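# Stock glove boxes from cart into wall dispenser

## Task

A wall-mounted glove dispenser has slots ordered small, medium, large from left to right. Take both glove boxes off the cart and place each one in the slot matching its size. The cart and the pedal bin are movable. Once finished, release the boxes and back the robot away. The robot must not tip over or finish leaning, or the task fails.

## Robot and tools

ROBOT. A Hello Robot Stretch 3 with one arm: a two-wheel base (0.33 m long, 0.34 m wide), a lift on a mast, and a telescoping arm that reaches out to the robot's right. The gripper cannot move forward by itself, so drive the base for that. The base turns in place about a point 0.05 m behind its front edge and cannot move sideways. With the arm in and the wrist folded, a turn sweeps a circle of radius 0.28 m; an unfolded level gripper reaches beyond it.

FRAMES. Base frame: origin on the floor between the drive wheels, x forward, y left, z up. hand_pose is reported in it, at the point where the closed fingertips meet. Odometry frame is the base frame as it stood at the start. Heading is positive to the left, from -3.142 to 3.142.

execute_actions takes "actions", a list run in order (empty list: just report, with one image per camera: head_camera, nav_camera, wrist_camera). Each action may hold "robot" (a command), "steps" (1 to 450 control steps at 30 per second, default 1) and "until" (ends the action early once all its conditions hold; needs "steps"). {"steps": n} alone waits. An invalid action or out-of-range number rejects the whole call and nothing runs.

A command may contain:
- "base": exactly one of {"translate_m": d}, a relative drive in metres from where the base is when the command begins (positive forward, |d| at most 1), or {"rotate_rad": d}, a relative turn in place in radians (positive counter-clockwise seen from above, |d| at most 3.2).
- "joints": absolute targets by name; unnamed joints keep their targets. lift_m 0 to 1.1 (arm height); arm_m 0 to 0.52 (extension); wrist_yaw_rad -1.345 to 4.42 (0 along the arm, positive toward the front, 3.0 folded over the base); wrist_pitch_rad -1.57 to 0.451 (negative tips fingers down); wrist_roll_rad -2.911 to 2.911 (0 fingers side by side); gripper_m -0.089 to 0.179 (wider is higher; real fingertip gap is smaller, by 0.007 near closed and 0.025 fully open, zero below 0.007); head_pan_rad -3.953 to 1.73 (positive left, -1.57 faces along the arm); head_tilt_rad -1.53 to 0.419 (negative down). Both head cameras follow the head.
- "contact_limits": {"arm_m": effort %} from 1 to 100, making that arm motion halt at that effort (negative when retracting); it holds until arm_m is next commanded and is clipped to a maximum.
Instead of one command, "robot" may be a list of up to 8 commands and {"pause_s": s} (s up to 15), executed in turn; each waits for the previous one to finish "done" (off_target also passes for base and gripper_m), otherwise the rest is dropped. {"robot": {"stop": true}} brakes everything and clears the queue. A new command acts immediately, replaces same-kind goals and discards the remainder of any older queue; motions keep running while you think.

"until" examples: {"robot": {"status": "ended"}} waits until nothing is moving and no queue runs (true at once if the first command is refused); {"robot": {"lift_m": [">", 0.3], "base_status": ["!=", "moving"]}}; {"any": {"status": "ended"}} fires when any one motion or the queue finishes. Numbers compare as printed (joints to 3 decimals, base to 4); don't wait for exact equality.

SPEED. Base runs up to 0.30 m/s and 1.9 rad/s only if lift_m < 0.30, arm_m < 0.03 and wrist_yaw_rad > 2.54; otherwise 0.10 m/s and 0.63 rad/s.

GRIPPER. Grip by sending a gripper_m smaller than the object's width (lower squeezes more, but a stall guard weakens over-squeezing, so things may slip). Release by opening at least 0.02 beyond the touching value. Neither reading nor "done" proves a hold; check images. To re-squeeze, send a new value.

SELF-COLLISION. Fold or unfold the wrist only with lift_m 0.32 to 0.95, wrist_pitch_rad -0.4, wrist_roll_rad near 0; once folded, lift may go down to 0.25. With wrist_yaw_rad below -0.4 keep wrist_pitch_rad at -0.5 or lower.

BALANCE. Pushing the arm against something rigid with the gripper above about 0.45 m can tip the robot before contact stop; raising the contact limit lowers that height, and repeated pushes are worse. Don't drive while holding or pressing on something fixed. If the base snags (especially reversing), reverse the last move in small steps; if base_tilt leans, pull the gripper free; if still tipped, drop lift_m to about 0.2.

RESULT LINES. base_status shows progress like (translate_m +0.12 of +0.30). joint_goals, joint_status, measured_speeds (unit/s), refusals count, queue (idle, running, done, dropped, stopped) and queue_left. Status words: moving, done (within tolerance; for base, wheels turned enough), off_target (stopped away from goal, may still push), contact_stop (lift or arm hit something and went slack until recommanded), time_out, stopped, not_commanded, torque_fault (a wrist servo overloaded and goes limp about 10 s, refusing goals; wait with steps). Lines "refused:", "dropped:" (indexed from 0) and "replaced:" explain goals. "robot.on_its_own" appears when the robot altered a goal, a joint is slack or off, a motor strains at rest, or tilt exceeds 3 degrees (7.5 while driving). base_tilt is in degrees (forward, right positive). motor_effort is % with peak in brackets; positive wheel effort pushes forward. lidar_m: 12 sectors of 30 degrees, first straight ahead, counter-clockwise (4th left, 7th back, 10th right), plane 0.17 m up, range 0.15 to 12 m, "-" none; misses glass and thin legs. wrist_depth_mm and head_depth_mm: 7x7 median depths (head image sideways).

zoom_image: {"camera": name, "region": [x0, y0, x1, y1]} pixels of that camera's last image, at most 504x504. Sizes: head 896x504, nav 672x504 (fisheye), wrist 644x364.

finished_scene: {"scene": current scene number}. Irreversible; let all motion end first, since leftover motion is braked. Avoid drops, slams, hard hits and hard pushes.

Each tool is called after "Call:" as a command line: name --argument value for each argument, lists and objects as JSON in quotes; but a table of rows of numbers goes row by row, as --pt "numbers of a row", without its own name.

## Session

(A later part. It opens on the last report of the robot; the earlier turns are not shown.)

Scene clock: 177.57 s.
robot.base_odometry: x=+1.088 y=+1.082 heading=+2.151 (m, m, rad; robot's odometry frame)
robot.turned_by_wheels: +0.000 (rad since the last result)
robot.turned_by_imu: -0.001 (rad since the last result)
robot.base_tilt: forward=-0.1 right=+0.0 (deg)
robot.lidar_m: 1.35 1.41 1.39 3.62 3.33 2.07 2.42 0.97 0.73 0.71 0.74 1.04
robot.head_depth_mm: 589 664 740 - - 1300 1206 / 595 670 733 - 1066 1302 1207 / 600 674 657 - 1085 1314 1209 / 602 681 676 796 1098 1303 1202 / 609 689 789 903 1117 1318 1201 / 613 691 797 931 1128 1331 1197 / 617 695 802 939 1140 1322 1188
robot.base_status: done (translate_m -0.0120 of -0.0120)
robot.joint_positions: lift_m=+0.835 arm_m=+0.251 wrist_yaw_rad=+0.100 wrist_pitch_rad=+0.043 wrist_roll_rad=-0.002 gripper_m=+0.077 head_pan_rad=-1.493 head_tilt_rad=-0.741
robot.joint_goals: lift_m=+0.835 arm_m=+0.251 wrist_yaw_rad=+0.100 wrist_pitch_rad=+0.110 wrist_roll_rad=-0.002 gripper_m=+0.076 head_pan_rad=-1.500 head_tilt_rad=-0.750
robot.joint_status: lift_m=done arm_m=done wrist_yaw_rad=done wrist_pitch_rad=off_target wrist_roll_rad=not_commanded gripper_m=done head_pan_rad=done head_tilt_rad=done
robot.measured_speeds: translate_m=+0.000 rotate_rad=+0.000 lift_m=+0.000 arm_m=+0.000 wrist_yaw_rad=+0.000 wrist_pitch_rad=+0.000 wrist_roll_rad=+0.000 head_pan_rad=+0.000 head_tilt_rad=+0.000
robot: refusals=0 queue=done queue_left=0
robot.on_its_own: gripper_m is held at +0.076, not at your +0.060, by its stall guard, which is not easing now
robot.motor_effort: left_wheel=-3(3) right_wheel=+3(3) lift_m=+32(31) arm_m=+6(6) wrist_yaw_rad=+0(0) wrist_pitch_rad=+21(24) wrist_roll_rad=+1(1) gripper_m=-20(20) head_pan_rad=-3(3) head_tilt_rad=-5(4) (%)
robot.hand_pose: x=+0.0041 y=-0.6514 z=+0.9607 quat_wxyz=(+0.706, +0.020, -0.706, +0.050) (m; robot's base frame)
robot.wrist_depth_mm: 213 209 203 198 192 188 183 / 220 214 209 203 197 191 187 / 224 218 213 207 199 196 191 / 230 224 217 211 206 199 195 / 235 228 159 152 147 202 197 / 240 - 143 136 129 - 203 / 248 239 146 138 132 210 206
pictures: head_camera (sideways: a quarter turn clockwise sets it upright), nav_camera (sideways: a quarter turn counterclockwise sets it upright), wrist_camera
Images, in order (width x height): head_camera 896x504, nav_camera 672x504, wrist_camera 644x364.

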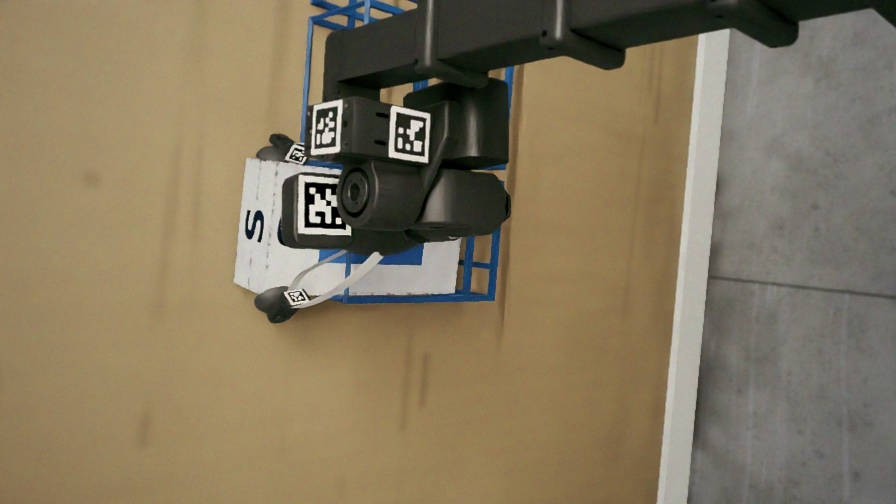

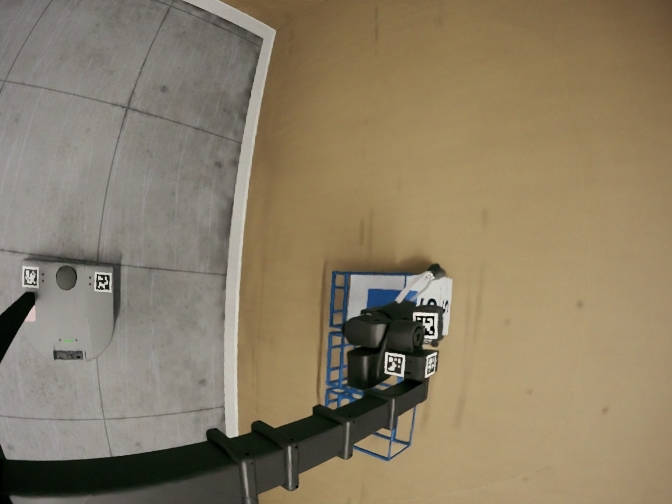

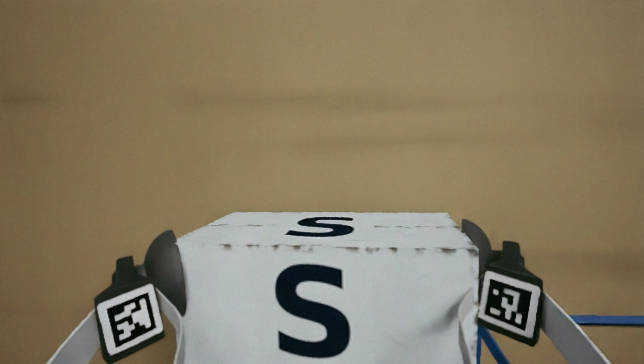

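Call:
execute_actions --actions '[{"robot":[{"joints":{"lift_m":0.805}},{"joints":{"gripper_m":0.179}},{"joints":{"lift_m":0.83}},{"joints":{"arm_m":0,"wrist_yaw_rad":0,"wrist_pitch_rad":0}}],"steps":450,"until":{"robot":{"status":"ended"}}}]'

Call:
execute_actions --actions '[{"robot":[{"base":{"rotate_rad":-0.42},"joints":{"wrist_yaw_rad":3,"wrist_pitch_rad":-0.4,"lift_m":0.6,"gripper_m":0.04}},{"base":{"translate_m":-1},"joints":{"lift_m":0.28}},{"base":{"translate_m":-0.38},"joints":{"lift_m":0.78}},{"base":{"rotate_rad":-1.31},"joints":{"wrist_yaw_rad":0,"head_pan_rad":-1.57,"head_tilt_rad":-0.6}},{"joints":{"arm_m":0.15,"wrist_pitch_rad":0,"gripper_m":0.179}}],"steps":450,"until":{"robot":{"status":"ended"}}},{"steps":450,"until":{"robot":{"status":"ended"}}}]'

Scene clock: 195.50 s.
robot.base_odometry: x=+1.088 y=+1.082 heading=+2.151 (m, m, rad; robot's odometry frame)
robot.turned_by_wheels: +0.000 (rad since the last result)
robot.turned_by_imu: -0.002 (rad since the last result)
robot.base_tilt: forward=-0.1 right=+0.0 (deg)
robot.lidar_m: 1.35 1.41 1.40 3.62 3.32 2.07 2.43 0.97 0.73 0.71 0.74 1.04
robot.head_depth_mm: 590 664 749 828 1063 1234 - / 594 670 761 859 1075 1240 - / 601 676 702 798 1026 - - / 603 683 697 792 1066 1320 1223 / 609 685 785 895 1122 1315 1199 / 612 690 796 931 1126 1321 1200 / 616 699 804 941 1145 1313 1188
robot.base_status: done (translate_m -0.0120 of -0.0120)
robot.joint_positions: lift_m=+0.830 arm_m=+0.000 wrist_yaw_rad=+0.001 wrist_pitch_rad=-0.017 wrist_roll_rad=-0.002 gripper_m=+0.179 head_pan_rad=-1.493 head_tilt_rad=-0.741
robot.joint_goals: lift_m=+0.830 arm_m=+0.000 wrist_yaw_rad=+0.000 wrist_pitch_rad=+0.000 wrist_roll_rad=-0.002 gripper_m=+0.179 head_pan_rad=-1.500 head_tilt_rad=-0.750
robot.joint_status: lift_m=done arm_m=done wrist_yaw_rad=done wrist_pitch_rad=done wrist_roll_rad=not_commanded gripper_m=done head_pan_rad=done head_tilt_rad=done
robot.measured_speeds: translate_m=+0.000 rotate_rad=+0.000 lift_m=+0.000 arm_m=+0.000 wrist_yaw_rad=+0.000 wrist_pitch_rad=+0.000 wrist_roll_rad=+0.000 head_pan_rad=+0.000 head_tilt_rad=+0.000
robot: refusals=0 queue=done queue_left=0
robot.motor_effort: left_wheel=-3(3) right_wheel=+2(3) lift_m=+37(38) arm_m=-6(2) wrist_yaw_rad=-1(5) wrist_pitch_rad=+5(19) wrist_roll_rad=+1(0) gripper_m=+0(90) head_pan_rad=-5(3) head_tilt_rad=-4(5) (%)
robot.hand_pose: x=-0.0212 y=-0.4012 z=+0.9401 quat_wxyz=(+0.708, +0.007, -0.706, -0.006) (m; robot's base frame)
robot.wrist_depth_mm: 431 435 436 427 433 426 429 / 445 443 443 443 445 444 446 / 460 458 452 457 459 450 453 / 468 469 468 387 470 474 465 / 482 483 405 391 488 475 478 / 499 505 498 403 503 489 499 / - 523 514 417 510 432 525
pictures: head_camera (sideways: a quarter turn clockwise sets it upright), nav_camera (sideways: a quarter turn counterclockwise sets it upright), wrist_camera
Images, in order (width x height): head_camera 896x504, nav_camera 672x504, wrist_camera 644x364.

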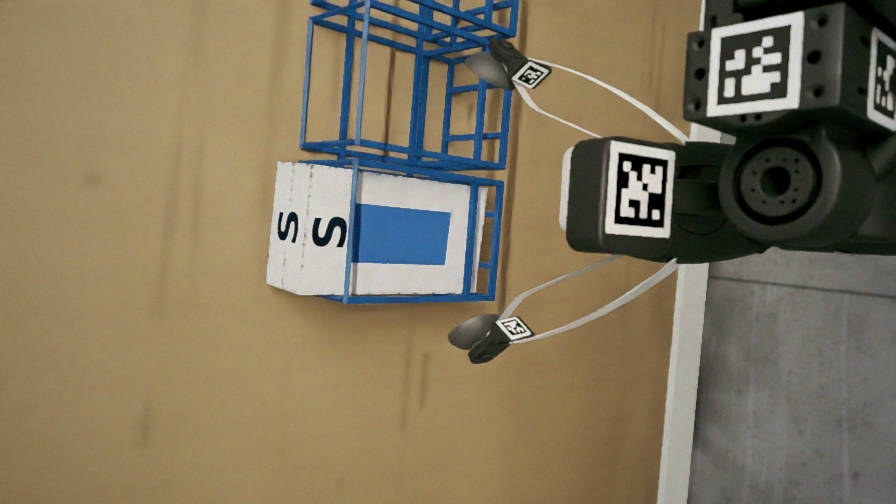

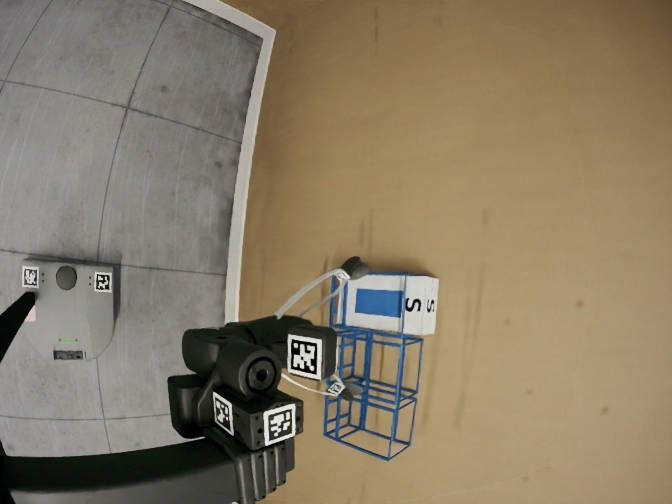

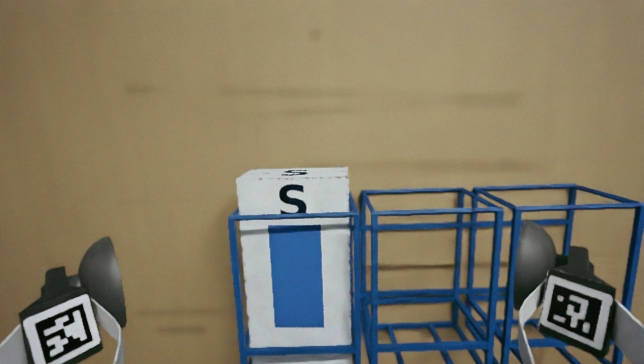

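Scene clock: 215.63 s.
robot.base_odometry: x=+1.307 y=-0.280 heading=+0.421 (m, m, rad; robot's odometry frame)
robot.turned_by_wheels: -1.730 (rad since the last result)
robot.turned_by_imu: -1.754 (rad since the last result)
robot.base_tilt: forward=-0.1 right=+0.0 (deg)
robot.lidar_m: 1.23 1.24 1.56 2.62 2.32 2.55 3.07 1.88 0.79 0.71 1.16 1.33
robot.head_depth_mm: 1036 1146 1293 1124 1634 1535 - / 1022 1132 1246 1125 1266 - 1234 / 1009 1115 1217 1093 1258 - 1255 / 986 1094 1169 906 - - 1251 / 977 1076 1175 1141 1208 1392 1267 / 966 1059 1182 1323 1523 1489 1274 / 956 1041 1156 1302 1490 1481 1266
robot.base_status: done (rotate_rad -1.3098 of -1.3100)
robot.joint_positions: lift_m=+0.780 arm_m=+0.150 wrist_yaw_rad=+0.001 wrist_pitch_rad=-0.026 wrist_roll_rad=-0.002 gripper_m=+0.179 head_pan_rad=-1.563 head_tilt_rad=-0.606
robot.joint_goals: lift_m=+0.780 arm_m=+0.150 wrist_yaw_rad=+0.000 wrist_pitch_rad=+0.000 wrist_roll_rad=-0.002 gripper_m=+0.179 head_pan_rad=-1.570 head_tilt_rad=-0.600
robot.joint_status: lift_m=done arm_m=done wrist_yaw_rad=done wrist_pitch_rad=done wrist_roll_rad=not_commanded gripper_m=done head_pan_rad=done head_tilt_rad=done
robot.measured_speeds: translate_m=+0.000 rotate_rad=+0.000 lift_m=+0.000 arm_m=+0.000 wrist_yaw_rad=+0.000 wrist_pitch_rad=+0.000 wrist_roll_rad=+0.000 head_pan_rad=+0.000 head_tilt_rad=+0.000
robot: refusals=0 queue=done queue_left=0
robot.motor_effort: left_wheel=+2(8) right_wheel=-3(7) lift_m=+36(37) arm_m=+6(2) wrist_yaw_rad=-2(1) wrist_pitch_rad=+8(8) wrist_roll_rad=+1(1) gripper_m=+0(90) head_pan_rad=-4(13) head_tilt_rad=+3(20) (%)
robot.hand_pose: x=-0.0211 y=-0.5501 z=+0.8878 quat_wxyz=(+0.708, +0.010, -0.706, -0.009) (m; robot's base frame)
robot.wrist_depth_mm: 644 679 690 730 768 788 822 / 663 692 720 742 777 836 869 / 691 716 742 785 813 857 883 / 697 729 753 404 835 896 926 / 723 742 781 417 757 879 956 / 730 780 789 434 580 581 - / - 796 802 385 407 428 -
pictures: head_camera (sideways: a quarter turn clockwise sets it upright), nav_camera (sideways: a quarter turn counterclockwise sets it upright), wrist_camera
Images, in order (width x height): head_camera 896x504, nav_camera 672x504, wrist_camera 644x364.

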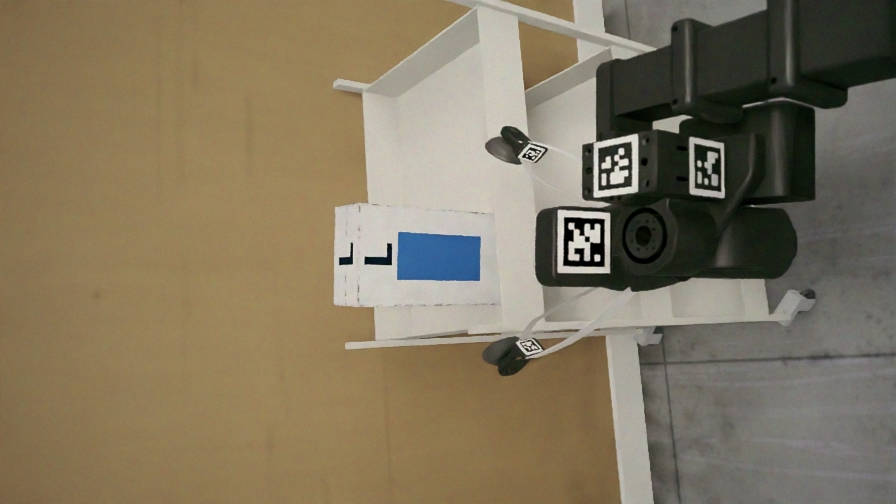

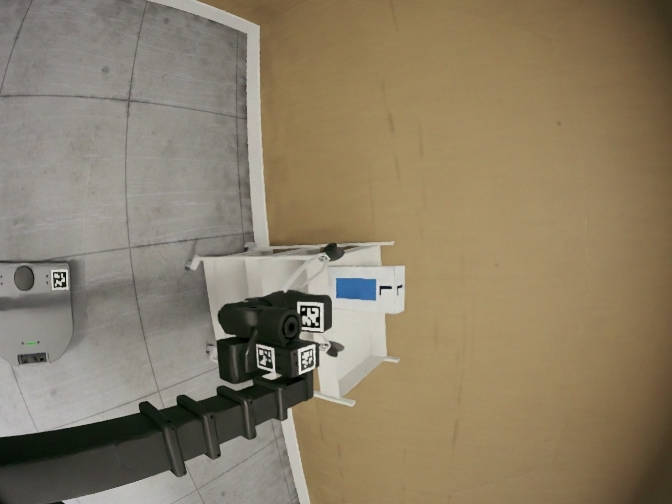

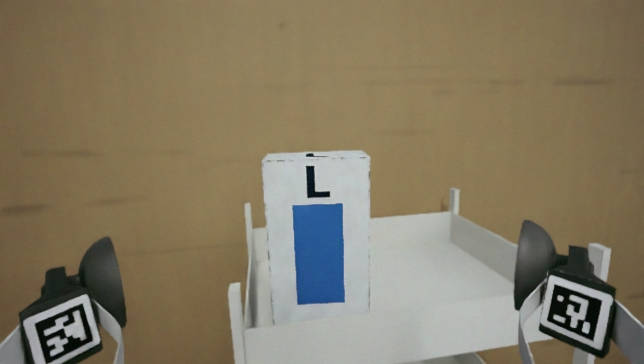

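Call:
execute_actions --actions '[{"robot":{"joints":{"arm_m":0.40}},"steps":450,"until":{"robot":{"status":"ended"}}}]'

Scene clock: 222.03 s.
robot.base_odometry: x=+1.307 y=-0.280 heading=+0.421 (m, m, rad; robot's odometry frame)
robot.turned_by_wheels: +0.000 (rad since the last result)
robot.turned_by_imu: -0.001 (rad since the last result)
robot.base_tilt: forward=-0.1 right=+0.0 (deg)
robot.lidar_m: 1.23 1.24 1.56 2.63 2.33 2.55 3.09 1.89 0.79 0.72 1.16 1.33
robot.head_depth_mm: 1033 1148 1286 1126 1640 1571 - / 1019 1131 1254 1168 - 1353 1291 / 1009 1115 1223 - 1224 1355 1287 / 986 1102 1177 - 1213 1315 1283 / 978 1075 1174 1147 1247 1393 1273 / 960 1063 1179 1324 1525 1489 1273 / 947 1048 1152 1299 1480 1486 1260
robot.base_status: done (rotate_rad -1.3098 of -1.3100)
robot.joint_positions: lift_m=+0.780 arm_m=+0.400 wrist_yaw_rad=+0.001 wrist_pitch_rad=-0.025 wrist_roll_rad=-0.002 gripper_m=+0.179 head_pan_rad=-1.563 head_tilt_rad=-0.606
robot.joint_goals: lift_m=+0.780 arm_m=+0.400 wrist_yaw_rad=+0.000 wrist_pitch_rad=+0.000 wrist_roll_rad=-0.002 gripper_m=+0.179 head_pan_rad=-1.570 head_tilt_rad=-0.600
robot.joint_status: lift_m=done arm_m=done wrist_yaw_rad=done wrist_pitch_rad=done wrist_roll_rad=not_commanded gripper_m=done head_pan_rad=done head_tilt_rad=done
robot.measured_speeds: translate_m=+0.000 rotate_rad=+0.000 lift_m=+0.000 arm_m=+0.000 wrist_yaw_rad=+0.000 wrist_pitch_rad=+0.000 wrist_roll_rad=+0.000 head_pan_rad=+0.000 head_tilt_rad=+0.000
robot: refusals=0 queue=done queue_left=0
robot.motor_effort: left_wheel=+2(2) right_wheel=-3(3) lift_m=+36(36) arm_m=+6(9) wrist_yaw_rad=-3(2) wrist_pitch_rad=+8(8) wrist_roll_rad=+1(1) gripper_m=+0(0) head_pan_rad=-3(4) head_tilt_rad=+3(3) (%)
robot.hand_pose: x=-0.0212 y=-0.8001 z=+0.8881 quat_wxyz=(+0.708, +0.010, -0.706, -0.009) (m; robot's base frame)
robot.wrist_depth_mm: 431 443 463 488 503 529 543 / 440 457 480 496 519 545 563 / 457 470 487 512 538 558 594 / 465 479 504 523 555 583 609 / 474 500 153 151 151 596 638 / 489 516 152 153 155 505 673 / - 534 157 159 161 436 396
pictures: head_camera (sideways: a quarter turn clockwise sets it upright), nav_camera (sideways: a quarter turn counterclockwise sets it upright), wrist_camera
Images, in order (width x height): head_camera 896x504, nav_camera 672x504, wrist_camera 644x364.

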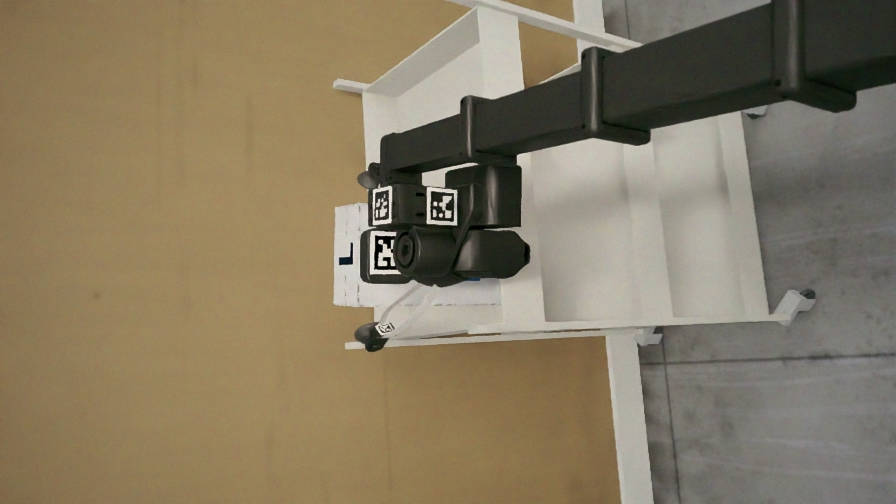

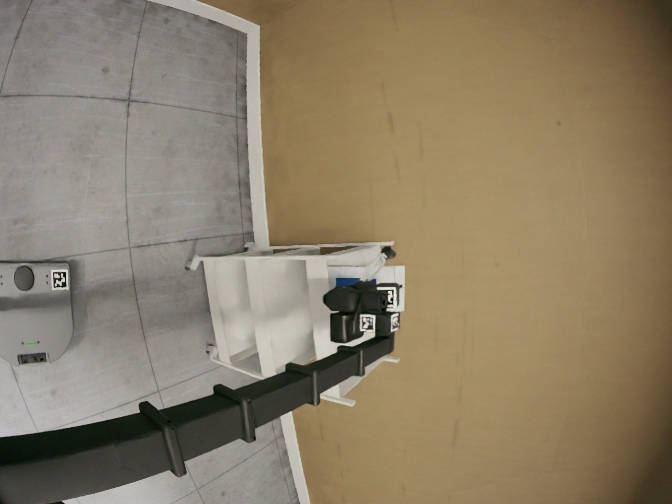

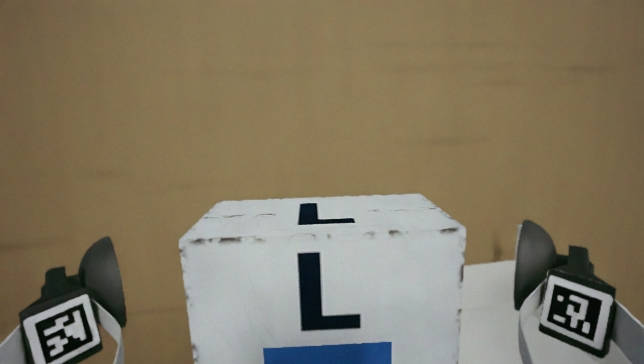

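Call:
execute_actions --actions '[{"robot":[{"joints":{"arm_m":0.415}},{"joints":{"gripper_m":0.075}},{"joints":{"lift_m":1.06}},{"joints":{"arm_m":0.0}},{"base":{"rotate_rad":1.212}},{"base":{"translate_m":0.6}},{"base":{"translate_m":0.538}},{"base":{"rotate_rad":0.518},"joints":{"head_tilt_rad":-0.75}}],"steps":450,"until":{"robot":{"status":"ended"}}},{"steps":450,"until":{"robot":{"status":"ended"}}},{"steps":450,"until":{"robot":{"status":"ended"}}},{"robot":{"joints":{"arm_m":0.2,"wrist_pitch_rad":0.09}},"steps":450,"until":{"robot":{"status":"ended"}}}]'

Scene clock: 260.60 s.
robot.base_odometry: x=+1.237 y=+0.856 heading=+2.151 (m, m, rad; robot's odometry frame)
robot.turned_by_wheels: +1.730 (rad since the last result)
robot.turned_by_imu: +1.742 (rad since the last result)
robot.base_tilt: forward=-0.1 right=+0.0 (deg)
robot.lidar_m: 1.62 1.64 1.56 3.63 2.96 1.82 2.15 0.96 0.72 0.69 0.73 1.02
robot.head_depth_mm: 573 692 764 896 1078 1313 1219 / - 694 764 896 1084 1303 1207 / - 570 734 877 1074 1317 1211 / - 558 612 875 1084 1306 1199 / 501 645 736 834 1081 1305 1197 / 595 669 765 896 1082 1288 1190 / 595 670 721 802 1089 1286 1198
robot.base_status: done (rotate_rad +0.5178 of +0.5180)
robot.joint_positions: lift_m=+1.060 arm_m=+0.200 wrist_yaw_rad=-0.001 wrist_pitch_rad=+0.017 wrist_roll_rad=-0.002 gripper_m=+0.079 head_pan_rad=-1.563 head_tilt_rad=-0.741
robot.joint_goals: lift_m=+1.060 arm_m=+0.200 wrist_yaw_rad=+0.000 wrist_pitch_rad=+0.090 wrist_roll_rad=-0.002 gripper_m=+0.078 head_pan_rad=-1.570 head_tilt_rad=-0.750
robot.joint_status: lift_m=done arm_m=done wrist_yaw_rad=done wrist_pitch_rad=off_target wrist_roll_rad=not_commanded gripper_m=done head_pan_rad=done head_tilt_rad=done
robot.measured_speeds: translate_m=+0.000 rotate_rad=+0.000 lift_m=+0.000 arm_m=+0.000 wrist_yaw_rad=+0.000 wrist_pitch_rad=+0.000 wrist_roll_rad=+0.000 head_pan_rad=+0.000 head_tilt_rad=+0.000
robot: refusals=0 queue=dropped queue_left=0
robot.motor_effort: left_wheel=-3(7) right_wheel=+3(6) lift_m=+40(44) arm_m=+6(8) wrist_yaw_rad=+0(3) wrist_pitch_rad=+23(25) wrist_roll_rad=+1(1) gripper_m=-20(99) head_pan_rad=-3(3) head_tilt_rad=-4(19) (%)
robot.hand_pose: x=-0.0216 y=-0.6012 z=+1.1788 quat_wxyz=(+0.708, -0.006, -0.706, +0.006) (m; robot's base frame)
robot.wrist_depth_mm: 233 233 234 233 235 233 234 / 237 238 237 240 241 238 239 / 243 242 243 246 245 246 246 / 251 250 252 251 250 252 251 / 255 255 160 154 149 255 259 / 264 134 134 135 136 - 266 / 269 274 137 138 138 273 271
pictures: head_camera (sideways: a quarter turn clockwise sets it upright), nav_camera (sideways: a quarter turn counterclockwise sets it upright), wrist_camera
Images, in order (width x height): head_camera 896x504, nav_camera 672x504, wrist_camera 644x364.

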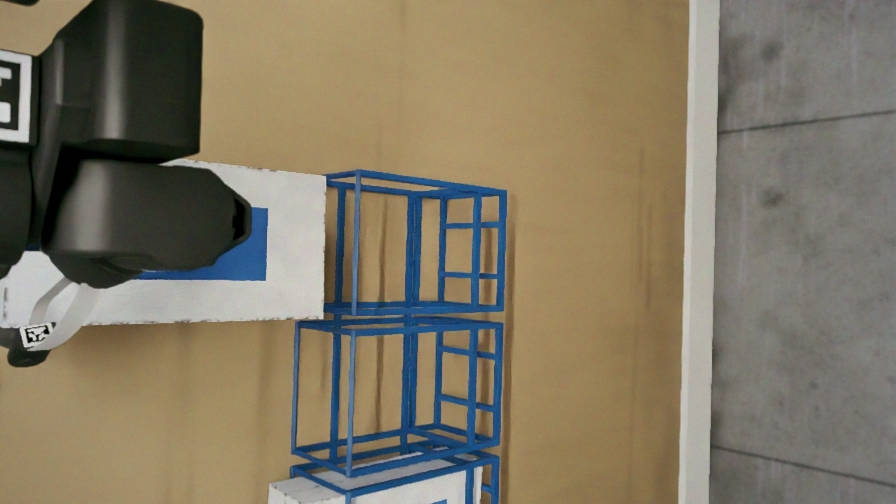

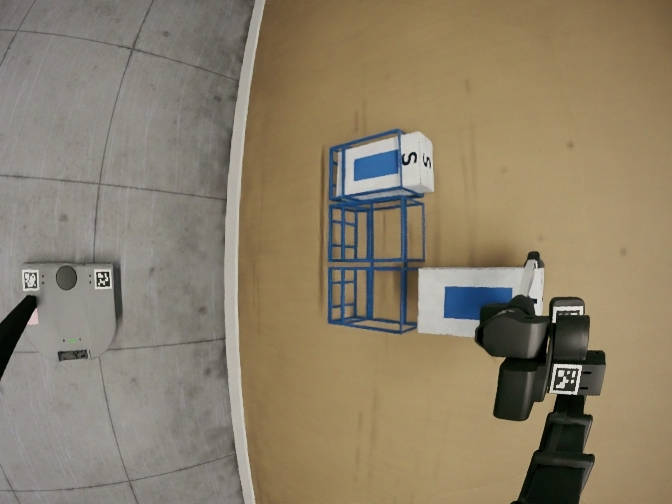

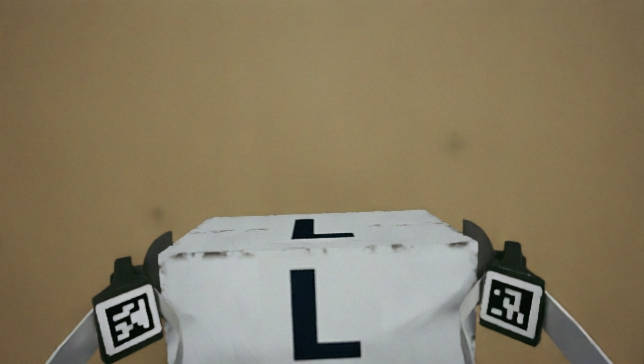

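Call:
execute_actions --actions '[{"robot":[{"base":{"translate_m":-0.005},"joints":{"arm_m":0.238}},{"joints":{"lift_m":0.99}}],"steps":450,"until":{"robot":{"status":"ended"}}}]'

Scene clock: 266.20 s.
robot.base_odometry: x=+1.240 y=+0.851 heading=+2.151 (m, m, rad; robot's odometry frame)
robot.turned_by_wheels: +0.000 (rad since the last result)
robot.turned_by_imu: -0.001 (rad since the last result)
robot.base_tilt: forward=-0.1 right=+0.0 (deg)
robot.lidar_m: 1.62 1.64 1.56 3.62 2.97 1.81 2.14 0.96 0.72 0.70 0.73 1.02
robot.head_depth_mm: 573 - 763 894 1081 1309 1213 / - - 789 893 1076 1301 1218 / 564 - 766 874 1080 1310 1204 / 573 - 672 872 1082 1305 1206 / 573 655 723 851 1081 1304 1197 / 592 669 765 896 1084 1301 1193 / 592 670 733 799 1082 1295 1192
robot.base_status: done (translate_m -0.0050 of -0.0050)
robot.joint_positions: lift_m=+0.990 arm_m=+0.238 wrist_yaw_rad=-0.002 wrist_pitch_rad=+0.020 wrist_roll_rad=-0.002 gripper_m=+0.079 head_pan_rad=-1.563 head_tilt_rad=-0.741
robot.joint_goals: lift_m=+0.990 arm_m=+0.238 wrist_yaw_rad=+0.000 wrist_pitch_rad=+0.090 wrist_roll_rad=-0.002 gripper_m=+0.078 head_pan_rad=-1.570 head_tilt_rad=-0.750
robot.joint_status: lift_m=done arm_m=done wrist_yaw_rad=done wrist_pitch_rad=off_target wrist_roll_rad=not_commanded gripper_m=done head_pan_rad=done head_tilt_rad=done
robot.measured_speeds: translate_m=+0.000 rotate_rad=+0.000 lift_m=+0.000 arm_m=+0.000 wrist_yaw_rad=+0.000 wrist_pitch_rad=+0.000 wrist_roll_rad=+0.000 head_pan_rad=+0.000 head_tilt_rad=+0.000
robot: refusals=0 queue=done queue_left=0
robot.motor_effort: left_wheel=-4(7) right_wheel=+4(4) lift_m=+32(41) arm_m=+6(10) wrist_yaw_rad=+2(3) wrist_pitch_rad=+22(23) wrist_roll_rad=+1(1) gripper_m=-21(21) head_pan_rad=-3(4) head_tilt_rad=-5(5) (%)
robot.hand_pose: x=-0.0221 y=-0.6392 z=+1.1098 quat_wxyz=(+0.708, -0.008, -0.706, +0.006) (m; robot's base frame)
robot.wrist_depth_mm: 195 195 197 196 197 198 197 / 200 201 202 203 202 202 201 / 205 206 207 206 206 207 207 / 210 211 212 211 211 212 212 / 216 215 160 154 149 215 217 / 221 134 134 135 136 - 224 / 226 230 137 138 139 231 229
pictures: head_camera (sideways: a quarter turn clockwise sets it upright), nav_camera (sideways: a quarter turn counterclockwise sets it upright), wrist_camera
Images, in order (width x height): head_camera 896x504, nav_camera 672x504, wrist_camera 644x364.

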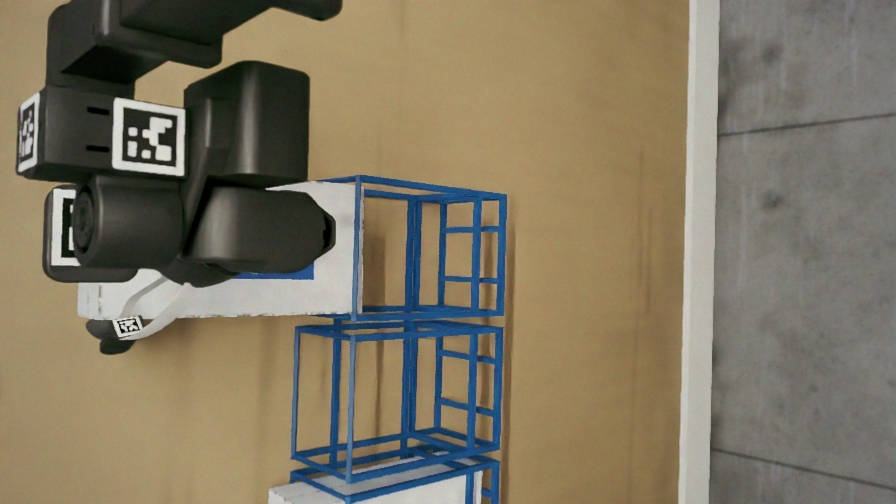

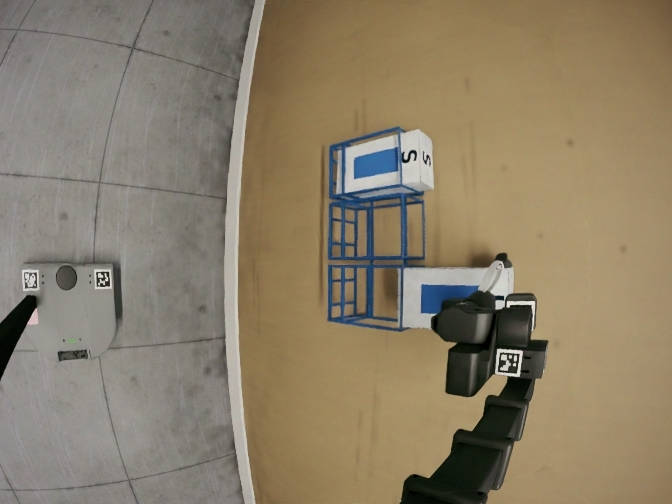

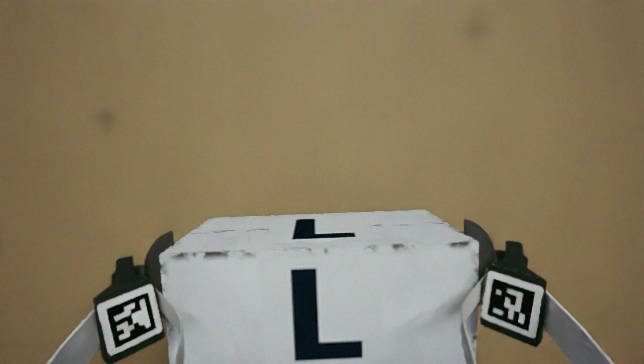

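Call:
execute_actions --actions '[{"robot":[{"joints":{"lift_m":0.805}},{"joints":{"gripper_m":0.179}},{"joints":{"lift_m":0.83}},{"joints":{"arm_m":0}}],"steps":450,"until":{"robot":{"status":"ended"}}}]'

Scene clock: 277.17 s.
robot.base_odometry: x=+1.240 y=+0.851 heading=+2.151 (m, m, rad; robot's odometry frame)
robot.turned_by_wheels: +0.000 (rad since the last result)
robot.turned_by_imu: -0.002 (rad since the last result)
robot.base_tilt: forward=-0.1 right=-0.1 (deg)
robot.lidar_m: 1.62 1.63 1.56 3.63 2.96 1.81 2.15 0.96 0.72 0.69 0.73 1.02
robot.head_depth_mm: 592 666 763 894 1079 1260 - / 592 669 767 873 1076 1245 - / 592 667 721 853 1049 - - / 591 670 671 770 1018 - - / 593 670 721 836 1084 1302 1199 / 592 668 769 873 1081 1302 1203 / 595 670 737 800 1081 1297 1194
robot.base_status: done (translate_m -0.0050 of -0.0050)
robot.joint_positions: lift_m=+0.830 arm_m=+0.000 wrist_yaw_rad=-0.001 wrist_pitch_rad=+0.064 wrist_roll_rad=-0.002 gripper_m=+0.179 head_pan_rad=-1.563 head_tilt_rad=-0.741
robot.joint_goals: lift_m=+0.830 arm_m=+0.000 wrist_yaw_rad=+0.000 wrist_pitch_rad=+0.090 wrist_roll_rad=-0.002 gripper_m=+0.179 head_pan_rad=-1.570 head_tilt_rad=-0.750
robot.joint_status: lift_m=done arm_m=done wrist_yaw_rad=done wrist_pitch_rad=off_target wrist_roll_rad=not_commanded gripper_m=done head_pan_rad=done head_tilt_rad=done
robot.measured_speeds: translate_m=+0.000 rotate_rad=+0.000 lift_m=+0.000 arm_m=+0.000 wrist_yaw_rad=+0.000 wrist_pitch_rad=+0.000 wrist_roll_rad=+0.000 head_pan_rad=+0.000 head_tilt_rad=+0.000
robot: refusals=0 queue=done queue_left=0
robot.motor_effort: left_wheel=-4(4) right_wheel=+3(3) lift_m=+37(36) arm_m=-6(5) wrist_yaw_rad=+0(3) wrist_pitch_rad=+8(22) wrist_roll_rad=+1(1) gripper_m=+0(89) head_pan_rad=-3(3) head_tilt_rad=-5(4) (%)
robot.hand_pose: x=-0.0217 y=-0.4026 z=+0.9610 quat_wxyz=(+0.708, -0.023, -0.706, +0.022) (m; robot's base frame)
robot.wrist_depth_mm: 434 433 439 433 432 433 435 / 442 442 443 447 437 441 442 / 445 449 449 442 448 448 449 / 458 455 459 454 453 462 453 / 380 463 460 371 470 461 469 / 381 469 469 374 472 471 473 / - 474 476 383 483 487 492
pictures: head_camera (sideways: a quarter turn clockwise sets it upright), nav_camera (sideways: a quarter turn counterclockwise sets it upright), wrist_camera
Images, in order (width x height): head_camera 896x504, nav_camera 672x504, wrist_camera 644x364.

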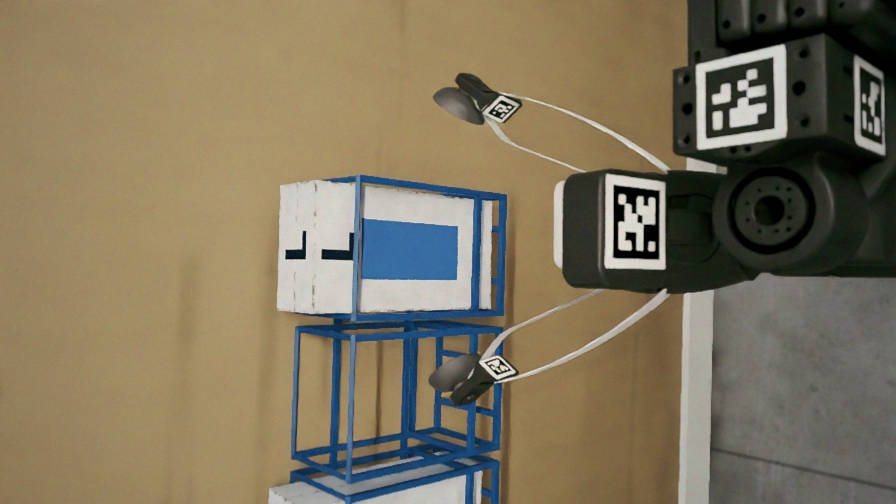

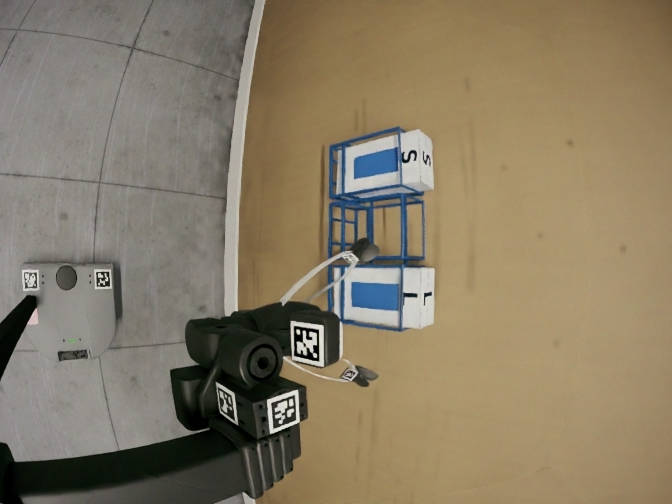

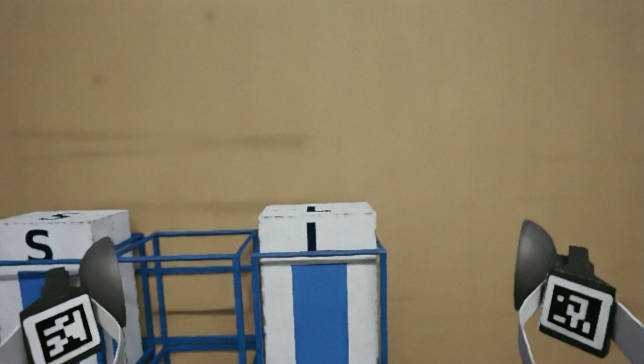

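Call:
finished_scene --scene 1

The scene is finished: the task was done.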